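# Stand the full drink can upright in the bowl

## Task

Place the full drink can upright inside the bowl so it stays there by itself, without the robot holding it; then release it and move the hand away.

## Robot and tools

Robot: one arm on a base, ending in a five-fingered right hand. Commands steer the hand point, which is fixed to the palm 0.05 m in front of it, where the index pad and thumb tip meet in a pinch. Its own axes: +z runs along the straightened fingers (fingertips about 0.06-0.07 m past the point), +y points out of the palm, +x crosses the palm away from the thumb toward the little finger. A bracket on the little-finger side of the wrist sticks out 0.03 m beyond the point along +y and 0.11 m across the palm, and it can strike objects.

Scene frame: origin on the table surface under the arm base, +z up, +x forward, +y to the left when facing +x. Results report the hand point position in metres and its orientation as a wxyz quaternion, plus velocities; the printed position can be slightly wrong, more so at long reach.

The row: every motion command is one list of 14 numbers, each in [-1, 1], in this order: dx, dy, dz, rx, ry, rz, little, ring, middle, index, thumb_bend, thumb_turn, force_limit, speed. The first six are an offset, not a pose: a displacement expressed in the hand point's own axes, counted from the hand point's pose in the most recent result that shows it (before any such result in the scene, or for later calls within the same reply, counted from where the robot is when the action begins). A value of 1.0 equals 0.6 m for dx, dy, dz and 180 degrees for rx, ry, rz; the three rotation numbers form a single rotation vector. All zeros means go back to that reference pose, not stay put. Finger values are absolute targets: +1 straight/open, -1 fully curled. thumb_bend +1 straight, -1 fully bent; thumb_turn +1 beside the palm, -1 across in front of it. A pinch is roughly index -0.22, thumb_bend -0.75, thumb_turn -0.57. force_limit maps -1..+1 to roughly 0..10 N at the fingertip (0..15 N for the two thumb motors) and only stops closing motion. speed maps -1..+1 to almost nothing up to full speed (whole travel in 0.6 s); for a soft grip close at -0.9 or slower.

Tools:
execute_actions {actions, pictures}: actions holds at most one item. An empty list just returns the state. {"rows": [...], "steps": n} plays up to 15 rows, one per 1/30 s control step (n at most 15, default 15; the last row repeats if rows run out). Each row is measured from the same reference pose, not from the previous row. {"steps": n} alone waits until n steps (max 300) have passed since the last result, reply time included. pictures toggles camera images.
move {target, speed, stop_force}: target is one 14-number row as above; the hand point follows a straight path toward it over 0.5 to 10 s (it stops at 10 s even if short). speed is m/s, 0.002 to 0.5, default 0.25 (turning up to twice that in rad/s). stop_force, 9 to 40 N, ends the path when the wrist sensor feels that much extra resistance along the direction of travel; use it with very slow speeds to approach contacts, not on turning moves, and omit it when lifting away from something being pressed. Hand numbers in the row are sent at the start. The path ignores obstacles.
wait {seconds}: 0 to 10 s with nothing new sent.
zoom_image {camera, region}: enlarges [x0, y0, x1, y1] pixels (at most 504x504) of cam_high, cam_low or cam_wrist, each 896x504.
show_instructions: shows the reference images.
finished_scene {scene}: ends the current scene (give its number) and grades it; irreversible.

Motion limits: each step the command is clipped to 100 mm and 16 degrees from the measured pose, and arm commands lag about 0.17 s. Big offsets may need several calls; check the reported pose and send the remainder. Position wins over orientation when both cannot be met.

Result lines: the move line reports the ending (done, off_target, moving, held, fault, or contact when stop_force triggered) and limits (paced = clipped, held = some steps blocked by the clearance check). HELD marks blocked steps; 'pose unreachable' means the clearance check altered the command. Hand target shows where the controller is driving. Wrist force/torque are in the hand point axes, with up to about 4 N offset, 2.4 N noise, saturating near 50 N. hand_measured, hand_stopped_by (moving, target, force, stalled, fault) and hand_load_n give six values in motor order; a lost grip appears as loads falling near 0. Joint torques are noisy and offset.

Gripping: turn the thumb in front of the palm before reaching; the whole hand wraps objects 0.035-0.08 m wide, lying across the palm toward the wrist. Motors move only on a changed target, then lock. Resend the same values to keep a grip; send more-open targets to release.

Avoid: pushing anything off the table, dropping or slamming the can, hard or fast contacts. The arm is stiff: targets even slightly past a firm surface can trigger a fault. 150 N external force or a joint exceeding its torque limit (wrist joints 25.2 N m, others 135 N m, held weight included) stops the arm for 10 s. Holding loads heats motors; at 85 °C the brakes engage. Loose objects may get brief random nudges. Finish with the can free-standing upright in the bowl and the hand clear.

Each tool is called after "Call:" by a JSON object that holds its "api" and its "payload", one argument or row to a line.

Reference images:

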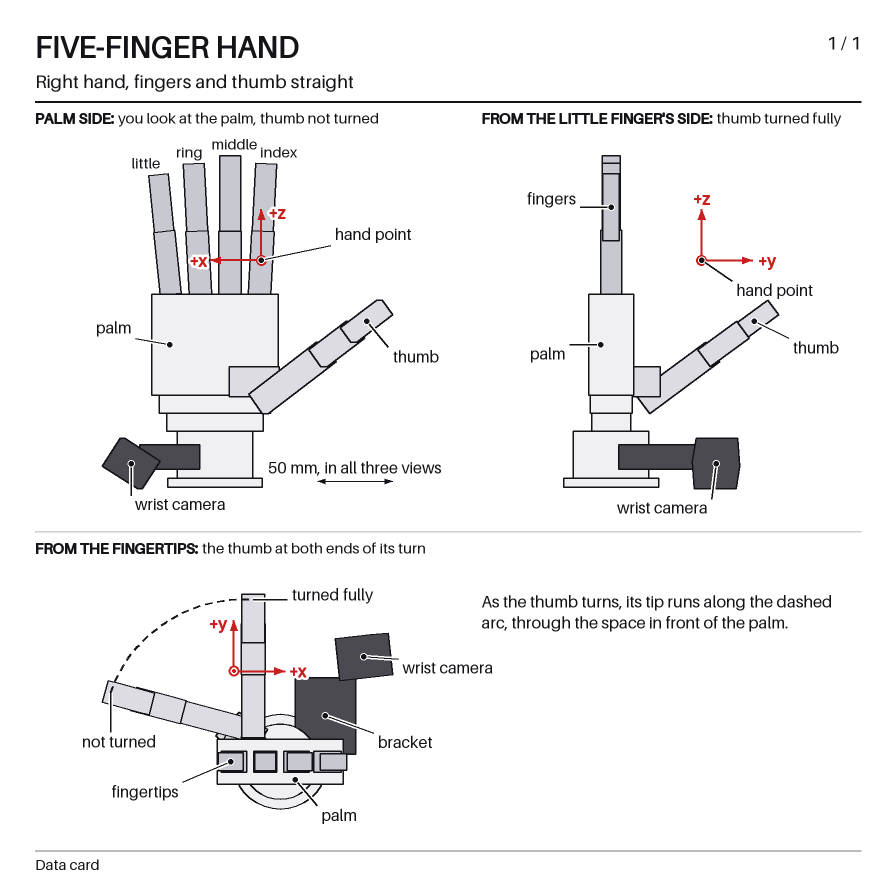

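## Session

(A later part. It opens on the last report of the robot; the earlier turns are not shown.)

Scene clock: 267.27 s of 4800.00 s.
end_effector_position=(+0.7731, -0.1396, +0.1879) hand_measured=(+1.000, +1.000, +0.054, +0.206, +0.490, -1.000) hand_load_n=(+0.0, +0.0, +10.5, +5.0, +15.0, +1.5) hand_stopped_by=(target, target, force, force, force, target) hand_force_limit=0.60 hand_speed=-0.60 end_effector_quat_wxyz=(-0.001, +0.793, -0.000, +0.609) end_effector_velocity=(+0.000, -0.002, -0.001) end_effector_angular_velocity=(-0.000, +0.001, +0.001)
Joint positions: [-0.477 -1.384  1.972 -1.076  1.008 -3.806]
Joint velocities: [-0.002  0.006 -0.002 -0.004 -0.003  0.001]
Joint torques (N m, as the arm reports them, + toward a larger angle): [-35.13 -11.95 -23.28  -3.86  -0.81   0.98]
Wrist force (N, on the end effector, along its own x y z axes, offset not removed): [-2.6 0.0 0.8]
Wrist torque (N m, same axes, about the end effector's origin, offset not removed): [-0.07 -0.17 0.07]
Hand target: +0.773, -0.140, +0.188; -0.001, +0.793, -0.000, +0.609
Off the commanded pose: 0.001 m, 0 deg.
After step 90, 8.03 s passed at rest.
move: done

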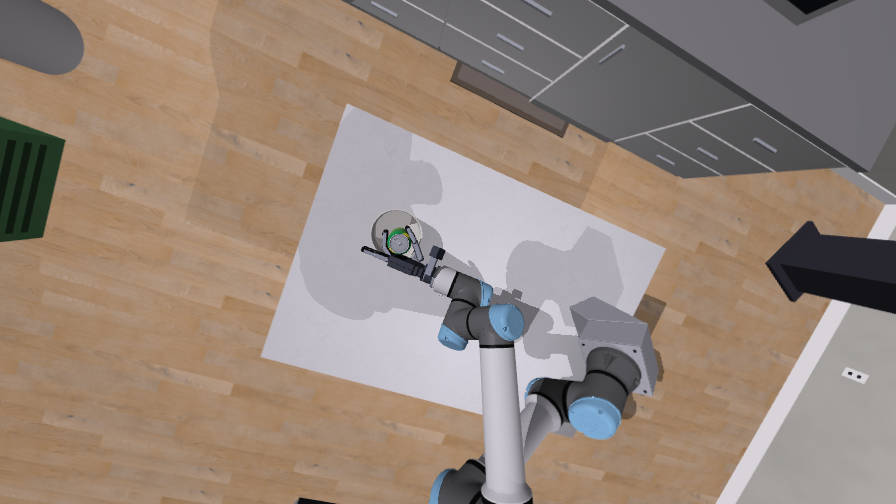

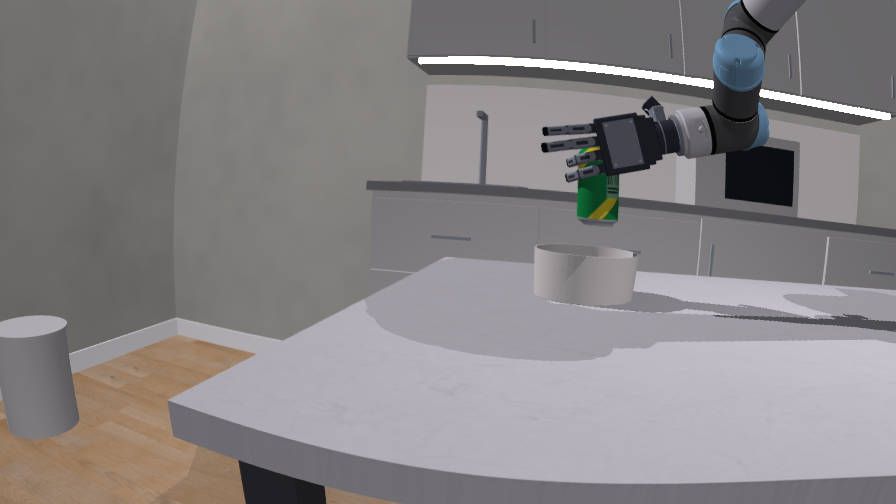

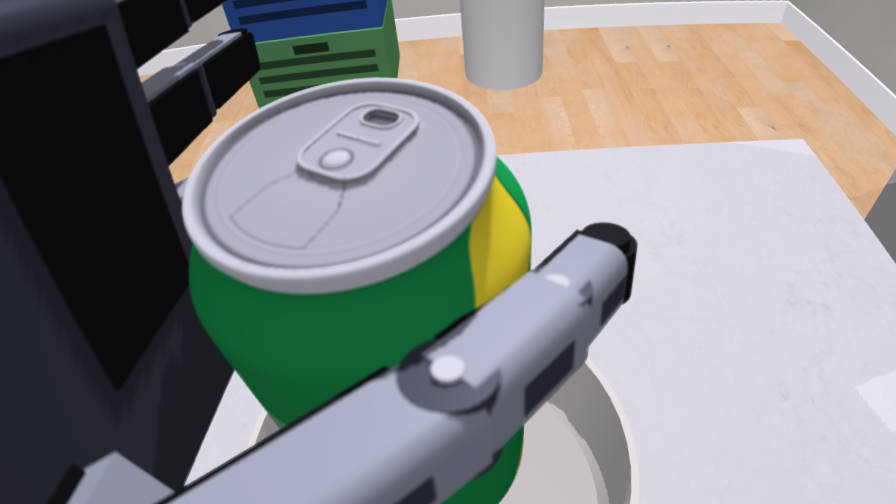

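Call:
{"api": "move", "payload": {
  "target": [-0.130, 0.025, 0.061, 0, 0, 0, 1, 1, -1, -1, -1, -1, 0.6, -0.6],
  "speed": 0.08
}}

Call:
{"api": "zoom_image", "payload": {
  "camera": "cam_low",
  "region": [500, 140, 740, 320]
}}

Call:
{"api": "zoom_image", "payload": {
  "camera": "cam_high",
  "region": [340, 190, 460, 300]
}}

Scene clock: 284.03 s of 4800.00 s.
end_effector_position=(+0.7882, -0.1543, +0.1033) hand_measured=(+1.000, +1.000, +0.054, +0.206, +0.490, -1.000) hand_load_n=(+0.0, +0.0, +10.5, +5.0, +15.0, +1.5) hand_stopped_by=(target, target, force, force, force, target) hand_force_limit=0.60 hand_speed=-0.60 end_effector_quat_wxyz=(-0.001, +0.793, -0.000, +0.609) end_effector_velocity=(+0.001, -0.001, -0.003) end_effector_angular_velocity=(+0.000, -0.001, -0.000)
Joint positions: [-0.349 -1.199  1.877 -1.133  1.123 -3.873]
Joint velocities: [ 0.004  0.006 -0.005 -0.001  0.004 -0.002]
Joint torques (N m, as the arm reports them, + toward a larger angle): [-17.88 -18.48 -22.74  -3.79   4.39  -1.98]
Wrist force (N, on the end effector, along its own x y z axes, offset not removed): [-1.9 -0.1 0.9]
Wrist torque (N m, same axes, about the end effector's origin, offset not removed): [-0.19 -0.25 0.11]
Hand target: +0.788, -0.154, +0.103; -0.001, +0.793, -0.000, +0.609
Off the commanded pose: 0.000 m, 0 deg.
After step 90, 12.20 s passed at rest.
move: done

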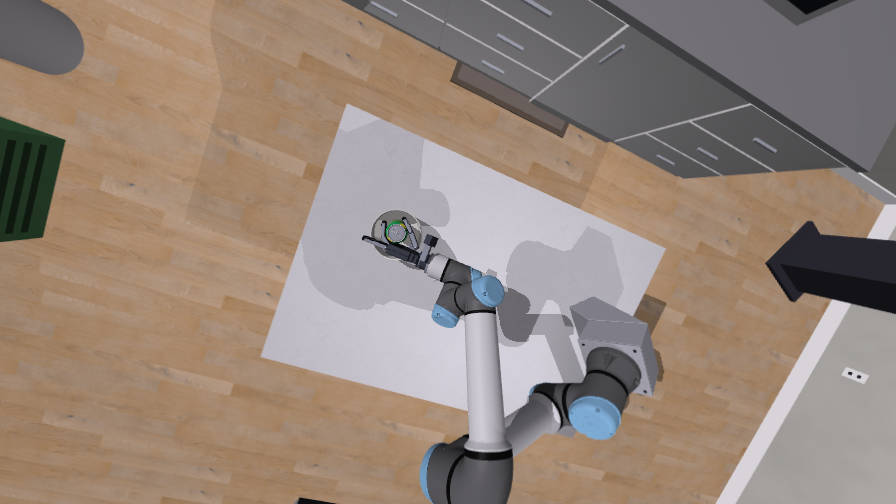

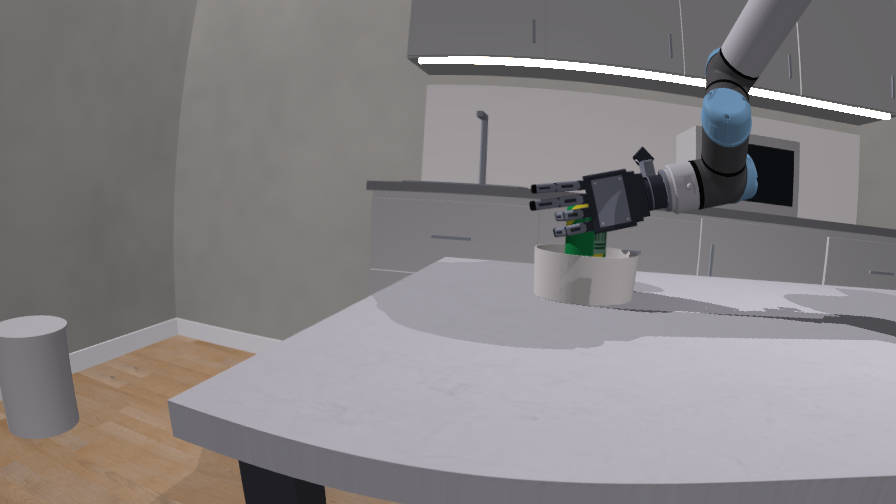

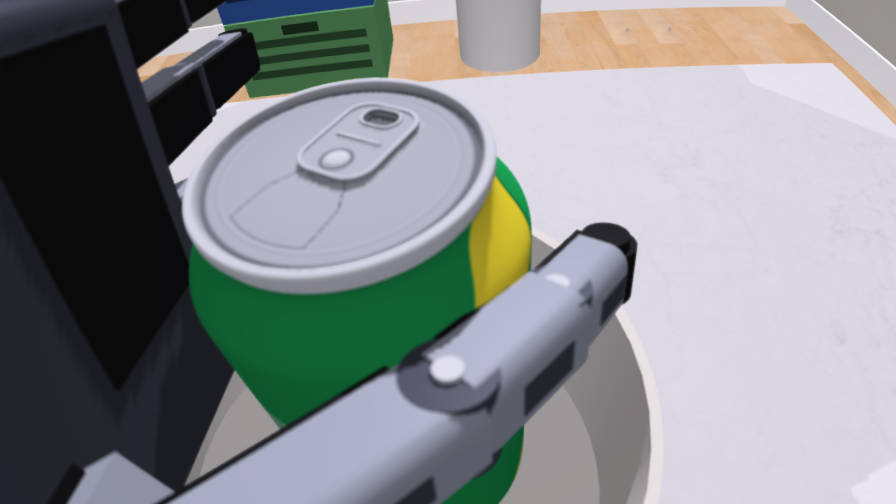

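Region (500, 140, 740, 320) of cam_low's 896x504 image, scaled by 2.100, with more detail than that image has; it fills the top 378 rows of this view, and the rest is white.

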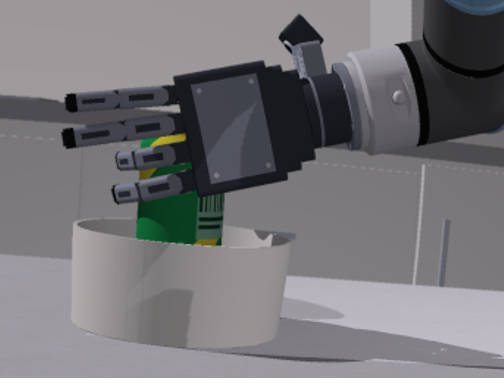

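Region (340, 190, 460, 300) of cam_high's 896x504 image, scaled by 4.200, with more detail than that image has; it fills the top 462 rows of this view, and the rest is white.

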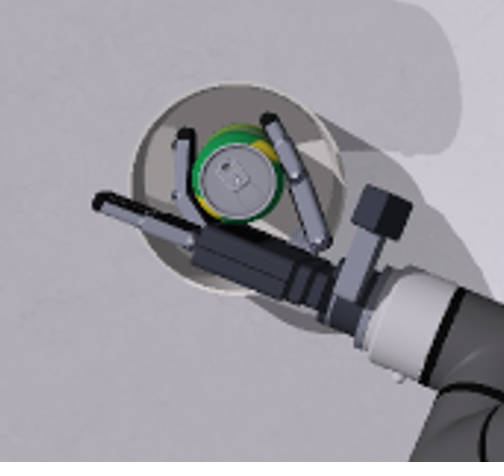

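Call:
{"api": "move", "payload": {
  "target": [-0.0435, 0, 0.0117, 0, 0, 0, 1, 1, -1, -1, -1, -1, 0.6, -0.6],
  "speed": 0.008,
  "stop_force": 9
}}

Scene clock: 291.10 s of 4800.00 s.
end_effector_position=(+0.7885, -0.1542, +0.0836) hand_measured=(+1.000, +1.000, +0.054, +0.206, +0.490, -1.000) hand_load_n=(+0.0, +0.0, +10.0, +4.0, +16.0, -2.5) hand_stopped_by=(target, target, force, force, force, target) hand_force_limit=0.60 hand_speed=-0.60 end_effector_quat_wxyz=(-0.001, +0.793, -0.000, +0.610) end_effector_velocity=(+0.001, +0.002, +0.002) end_effector_angular_velocity=(+0.002, +0.004, +0.004)
Joint positions: [-0.319 -1.164  1.861 -1.147  1.15  -3.887]
Joint velocities: [-0.003 -0.005 -0.001  0.005 -0.008  0.003]
Joint torques (N m, as the arm reports them, + toward a larger angle): [-30.72 -34.09   6.77   2.3   -3.74   1.9 ]
Wrist force (N, on the end effector, along its own x y z axes, offset not removed): [11.8 -0.1 -4.5]
Wrist torque (N m, same axes, about the end effector's origin, offset not removed): [-0.23 -0.16 0.19]
Hand target: +0.788, -0.154, +0.084; -0.001, +0.793, -0.000, +0.609
Off the commanded pose: 0.007 m, 0 deg.
After step 90, 1.23 s passed at rest.
move: contact

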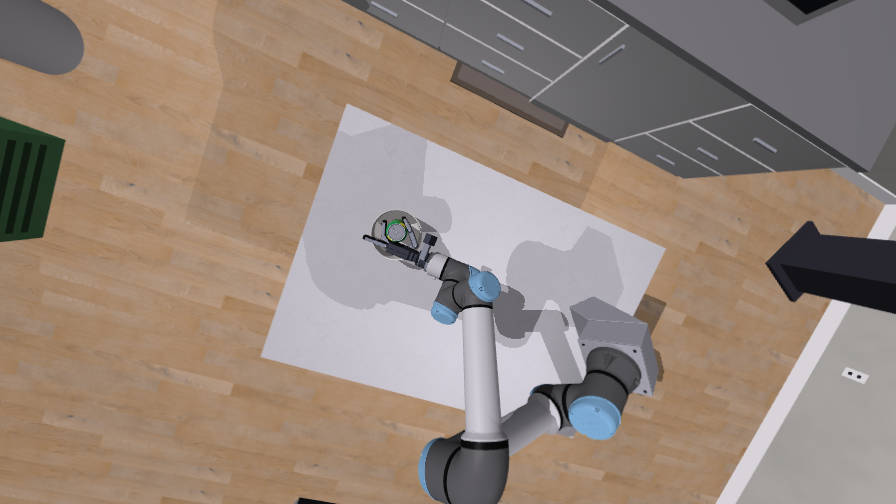

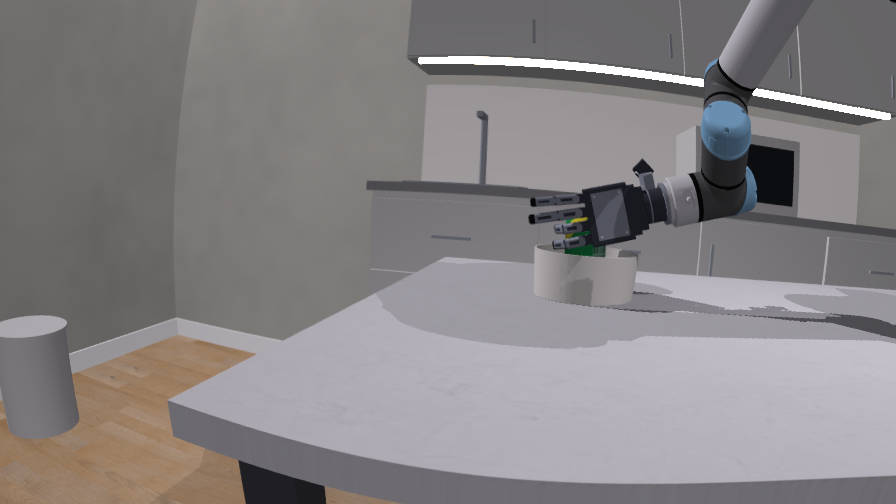

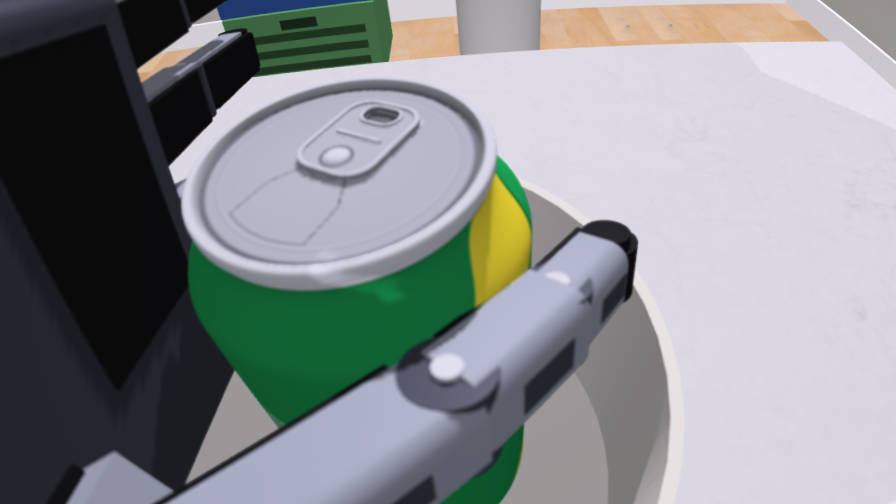

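Can is on the bowl floor. Partially open, then lift away.

Call:
{"api": "execute_actions", "payload": {
  "actions": [
    {"rows": [[0.001, 0, 0, 0, 0, 0, 1, 1, 0.45, 0.5, 1, -1, 0.6, -0.3]], "steps": 15}
  ]
}}

Scene clock: 294.87 s of 4800.00 s.
end_effector_position=(+0.7886, -0.1543, +0.0842) hand_measured=(+1.000, +1.000, +0.450, +0.500, +0.774, -1.000) hand_load_n=(+0.0, +0.0, +0.0, +0.0, +0.0, +0.0) hand_stopped_by=(target, target, moving, target, moving, target) hand_force_limit=0.60 hand_speed=-0.30 end_effector_quat_wxyz=(-0.001, +0.793, -0.000, +0.610) end_effector_velocity=(-0.001, -0.001, -0.001) end_effector_angular_velocity=(+0.000, +0.001, -0.002)
Joint positions: [-0.32  -1.165  1.861 -1.146  1.149 -3.887]
Joint velocities: [-0.     0.001  0.001  0.     0.    -0.   ]
Joint torques (N m, as the arm reports them, + toward a larger angle): [-37.07 -38.05 -19.29   1.    -0.49   0.45]
Wrist force (N, on the end effector, along its own x y z axes, offset not removed): [0.9 -1.1 -0.2]
Wrist torque (N m, same axes, about the end effector's origin, offset not removed): [-0.25 -0.23 0.07]
Hand target: +0.789, -0.154, +0.084; -0.001, +0.793, -0.000, +0.610
Off the commanded pose: 0.000 m, 0 deg.
Steps of this call (steps 1 to 90: nothing new was sent; then 0.27 s passed at rest; steps 91 to 105: all 15 steps of this action). Readings (end_effector_position | what the end effector reports):
91: (+0.7883, -0.1542, +0.0839) | hand_measured=(+1.000, +1.000, +0.054, +0.206, +0.490, -1.000) hand_load_n=(+0.0, +0.0, +10.0, +4.5, +15.5, -0.5) hand_stopped_by=(target, target, moving, moving, moving, target) hand_force_limit=0.60 hand_speed=-0.30
92: (+0.7883, -0.1543, +0.0839) | hand_measured=(+1.000, +1.000, +0.054, +0.206, +0.490, -1.000) hand_load_n=(+0.0, +0.0, +10.0, +4.5, +15.5, -0.5) hand_stopped_by=(target, target, moving, moving, moving, target) hand_force_limit=0.60 hand_speed=-0.30
94: (+0.7883, -0.1543, +0.0840) | hand_measured=(+1.000, +1.000, +0.088, +0.240, +0.508, -1.000) hand_load_n=(+0.0, +0.0, +3.5, +0.5, +9.0, -1.5) hand_stopped_by=(target, target, moving, moving, moving, target) hand_force_limit=0.60 hand_speed=-0.30
98: (+0.7883, -0.1543, +0.0840) | hand_measured=(+1.000, +1.000, +0.244, +0.396, +0.602, -1.000) hand_load_n=(+0.0, +0.0, +0.0, +0.0, +0.0, +0.0) hand_stopped_by=(target, target, moving, moving, moving, target) hand_force_limit=0.60 hand_speed=-0.30
105: the state above

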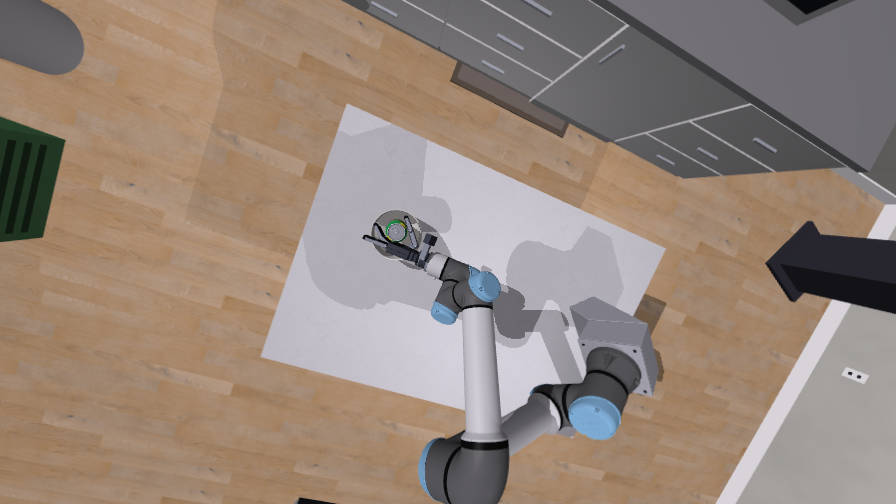

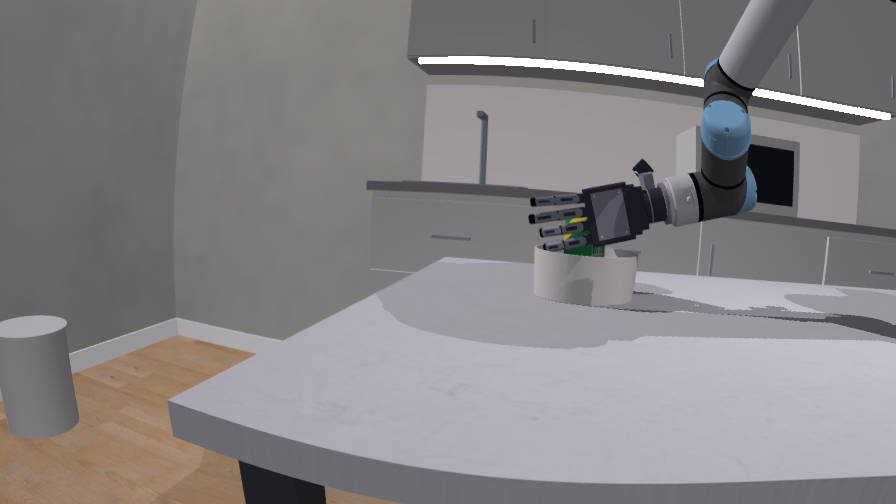

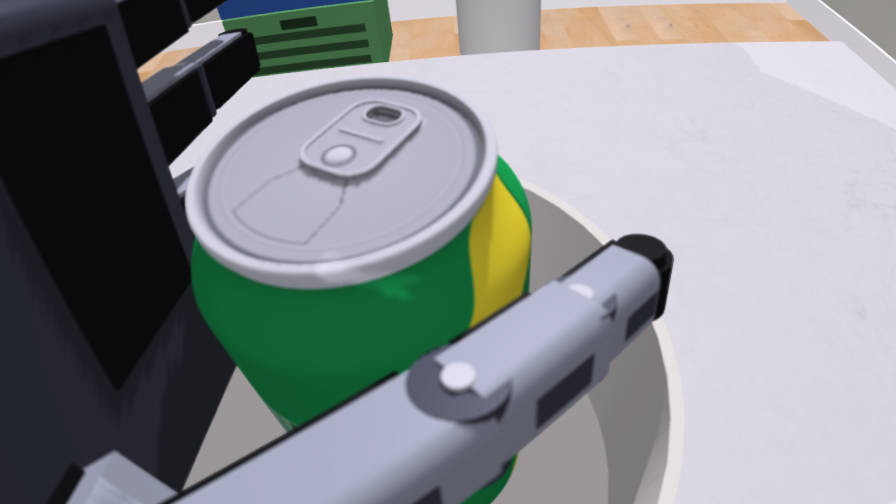

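Call:
{"api": "move", "payload": {
  "target": [0.225, -0.017, -0.06, 0, 0, 0, 1, 1, 0.45, 0.5, 1, -1, 0.6, -0.3],
  "speed": 0.15
}}

Call:
{"api": "move", "payload": {
  "target": [-0.04, -0.3, -0.16, 0, 0, 0, 1, 1, 1, 1, 1, -1, 0.6, -0.3],
  "speed": 0.25
}}

Scene clock: 302.47 s of 4800.00 s.
end_effector_position=(+0.7887, -0.1445, +0.2236) hand_measured=(+1.000, +1.000, +0.450, +0.500, +1.000, -1.000) hand_load_n=(+0.0, +0.0, +0.0, +0.0, +0.0, +0.0) hand_stopped_by=(target, target, target, target, target, target) hand_force_limit=0.60 hand_speed=-0.30 end_effector_quat_wxyz=(-0.001, +0.793, -0.000, +0.609) end_effector_velocity=(+0.000, +0.000, +0.004) end_effector_angular_velocity=(-0.001, -0.002, -0.000)
Joint positions: [-0.532 -1.415  1.928 -1.018  0.96  -3.775]
Joint velocities: [-0.005 -0.005  0.001  0.002 -0.003  0.003]
Joint torques (N m, as the arm reports them, + toward a larger angle): [-33.44 -28.6    1.79   0.5   -1.34   1.28]
Wrist force (N, on the end effector, along its own x y z axes, offset not removed): [2.1 0.2 1.2]
Wrist torque (N m, same axes, about the end effector's origin, offset not removed): [-0.15 -0.38 0.21]
Hand target: +0.789, -0.144, +0.224; -0.001, +0.793, -0.000, +0.609
Off the commanded pose: 0.001 m, 0 deg.
After step 90, 3.10 s passed at rest.
move: done

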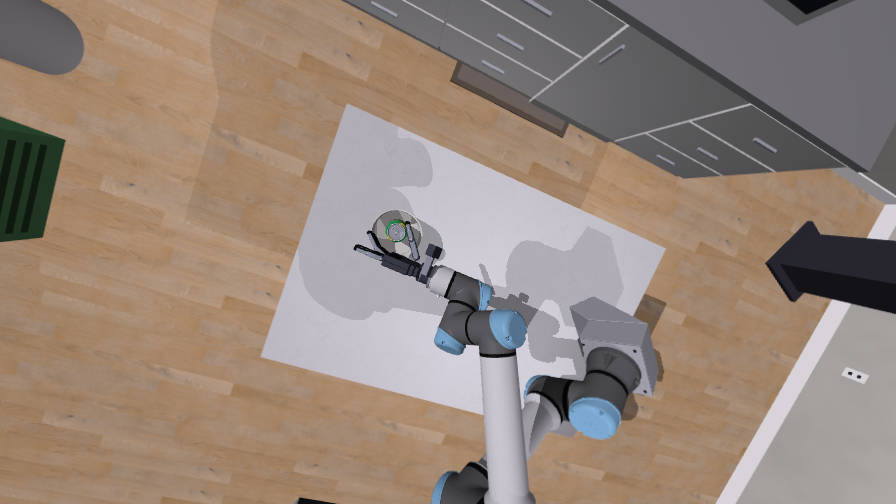

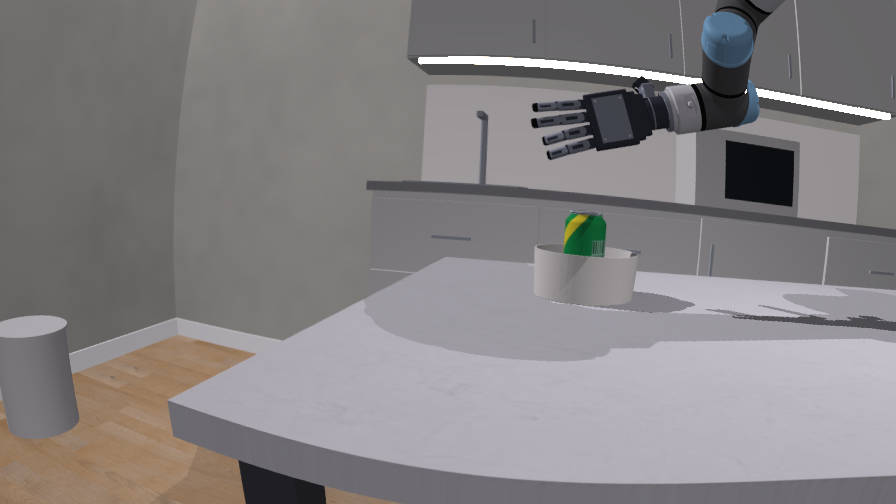

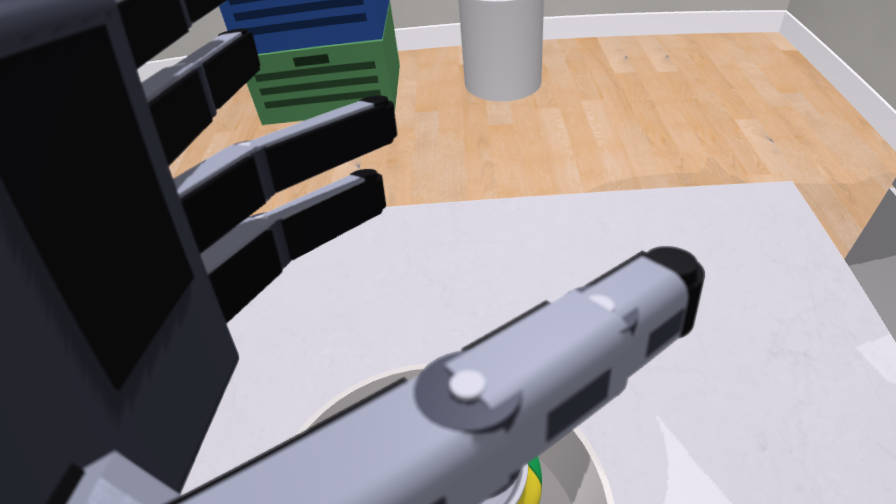

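Scene clock: 303.97 s of 4800.00 s.
end_effector_position=(+0.6900, +0.0352, +0.2257) hand_measured=(+1.000, +1.000, +1.000, +1.000, +1.000, -1.000) hand_load_n=(+0.0, +0.0, +0.0, +0.0, +0.0, +0.0) hand_stopped_by=(target, target, target, target, target, target) hand_force_limit=0.60 hand_speed=-0.30 end_effector_quat_wxyz=(-0.001, +0.793, -0.000, +0.610) end_effector_velocity=(-0.002, +0.002, -0.001) end_effector_angular_velocity=(+0.001, +0.003, -0.001)
Joint positions: [-0.358 -1.866  2.218 -0.809  1.115 -3.868]
Joint velocities: [ 0.004 -0.006  0.004  0.006  0.002 -0.002]
Joint torques (N m, as the arm reports them, + toward a larger angle): [  5.03 -23.22   2.47   0.78   3.73  -1.38]
Wrist force (N, on the end effector, along its own x y z axes, offset not removed): [1.2 -0.5 -1.0]
Wrist torque (N m, same axes, about the end effector's origin, offset not removed): [-0.21 -0.17 0.07]
Hand target: +0.690, +0.035, +0.226; -0.001, +0.793, -0.000, +0.610
Off the commanded pose: 0.001 m, 0 deg.
move: done

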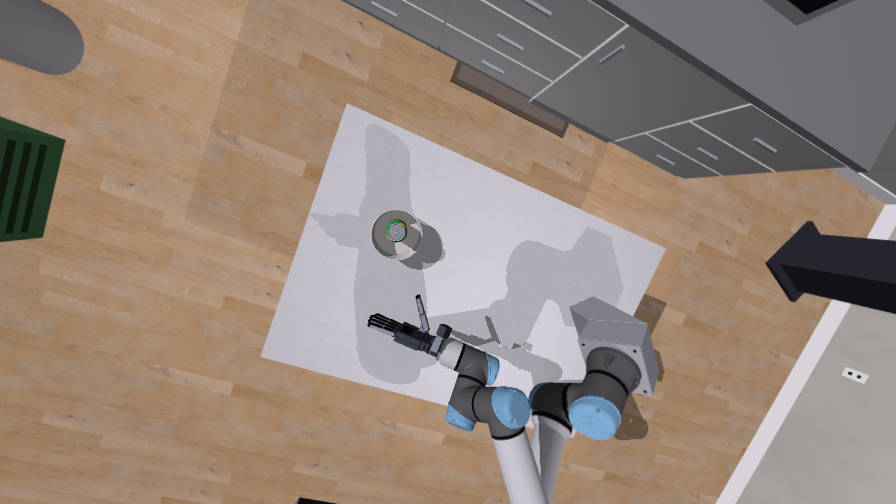

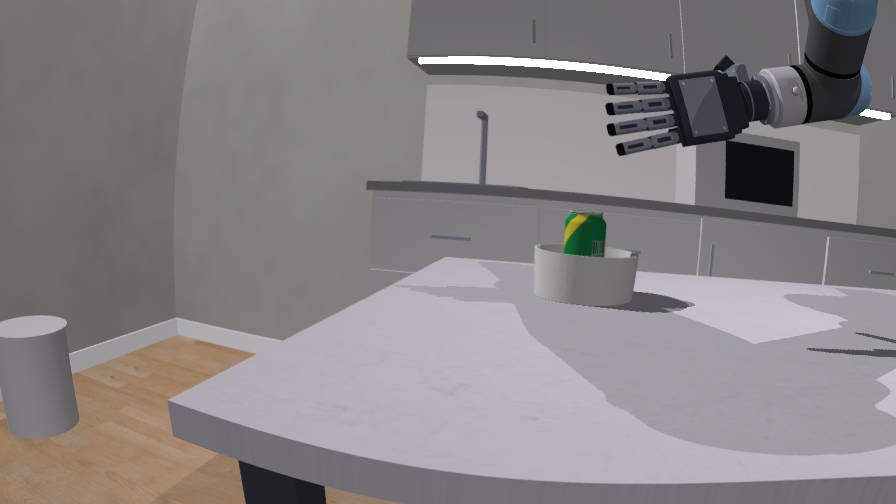

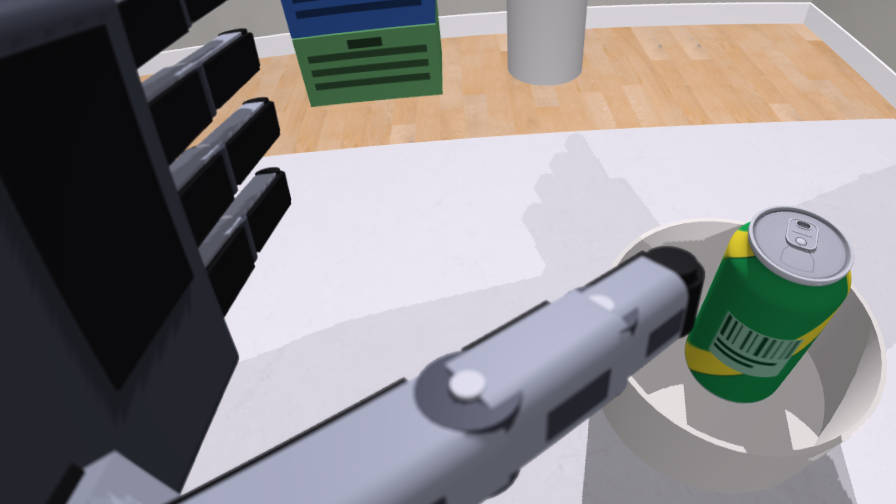

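Call:
{"api": "finished_scene", "payload": {
  "scene": 1
}}

The scene is finished: the task was done.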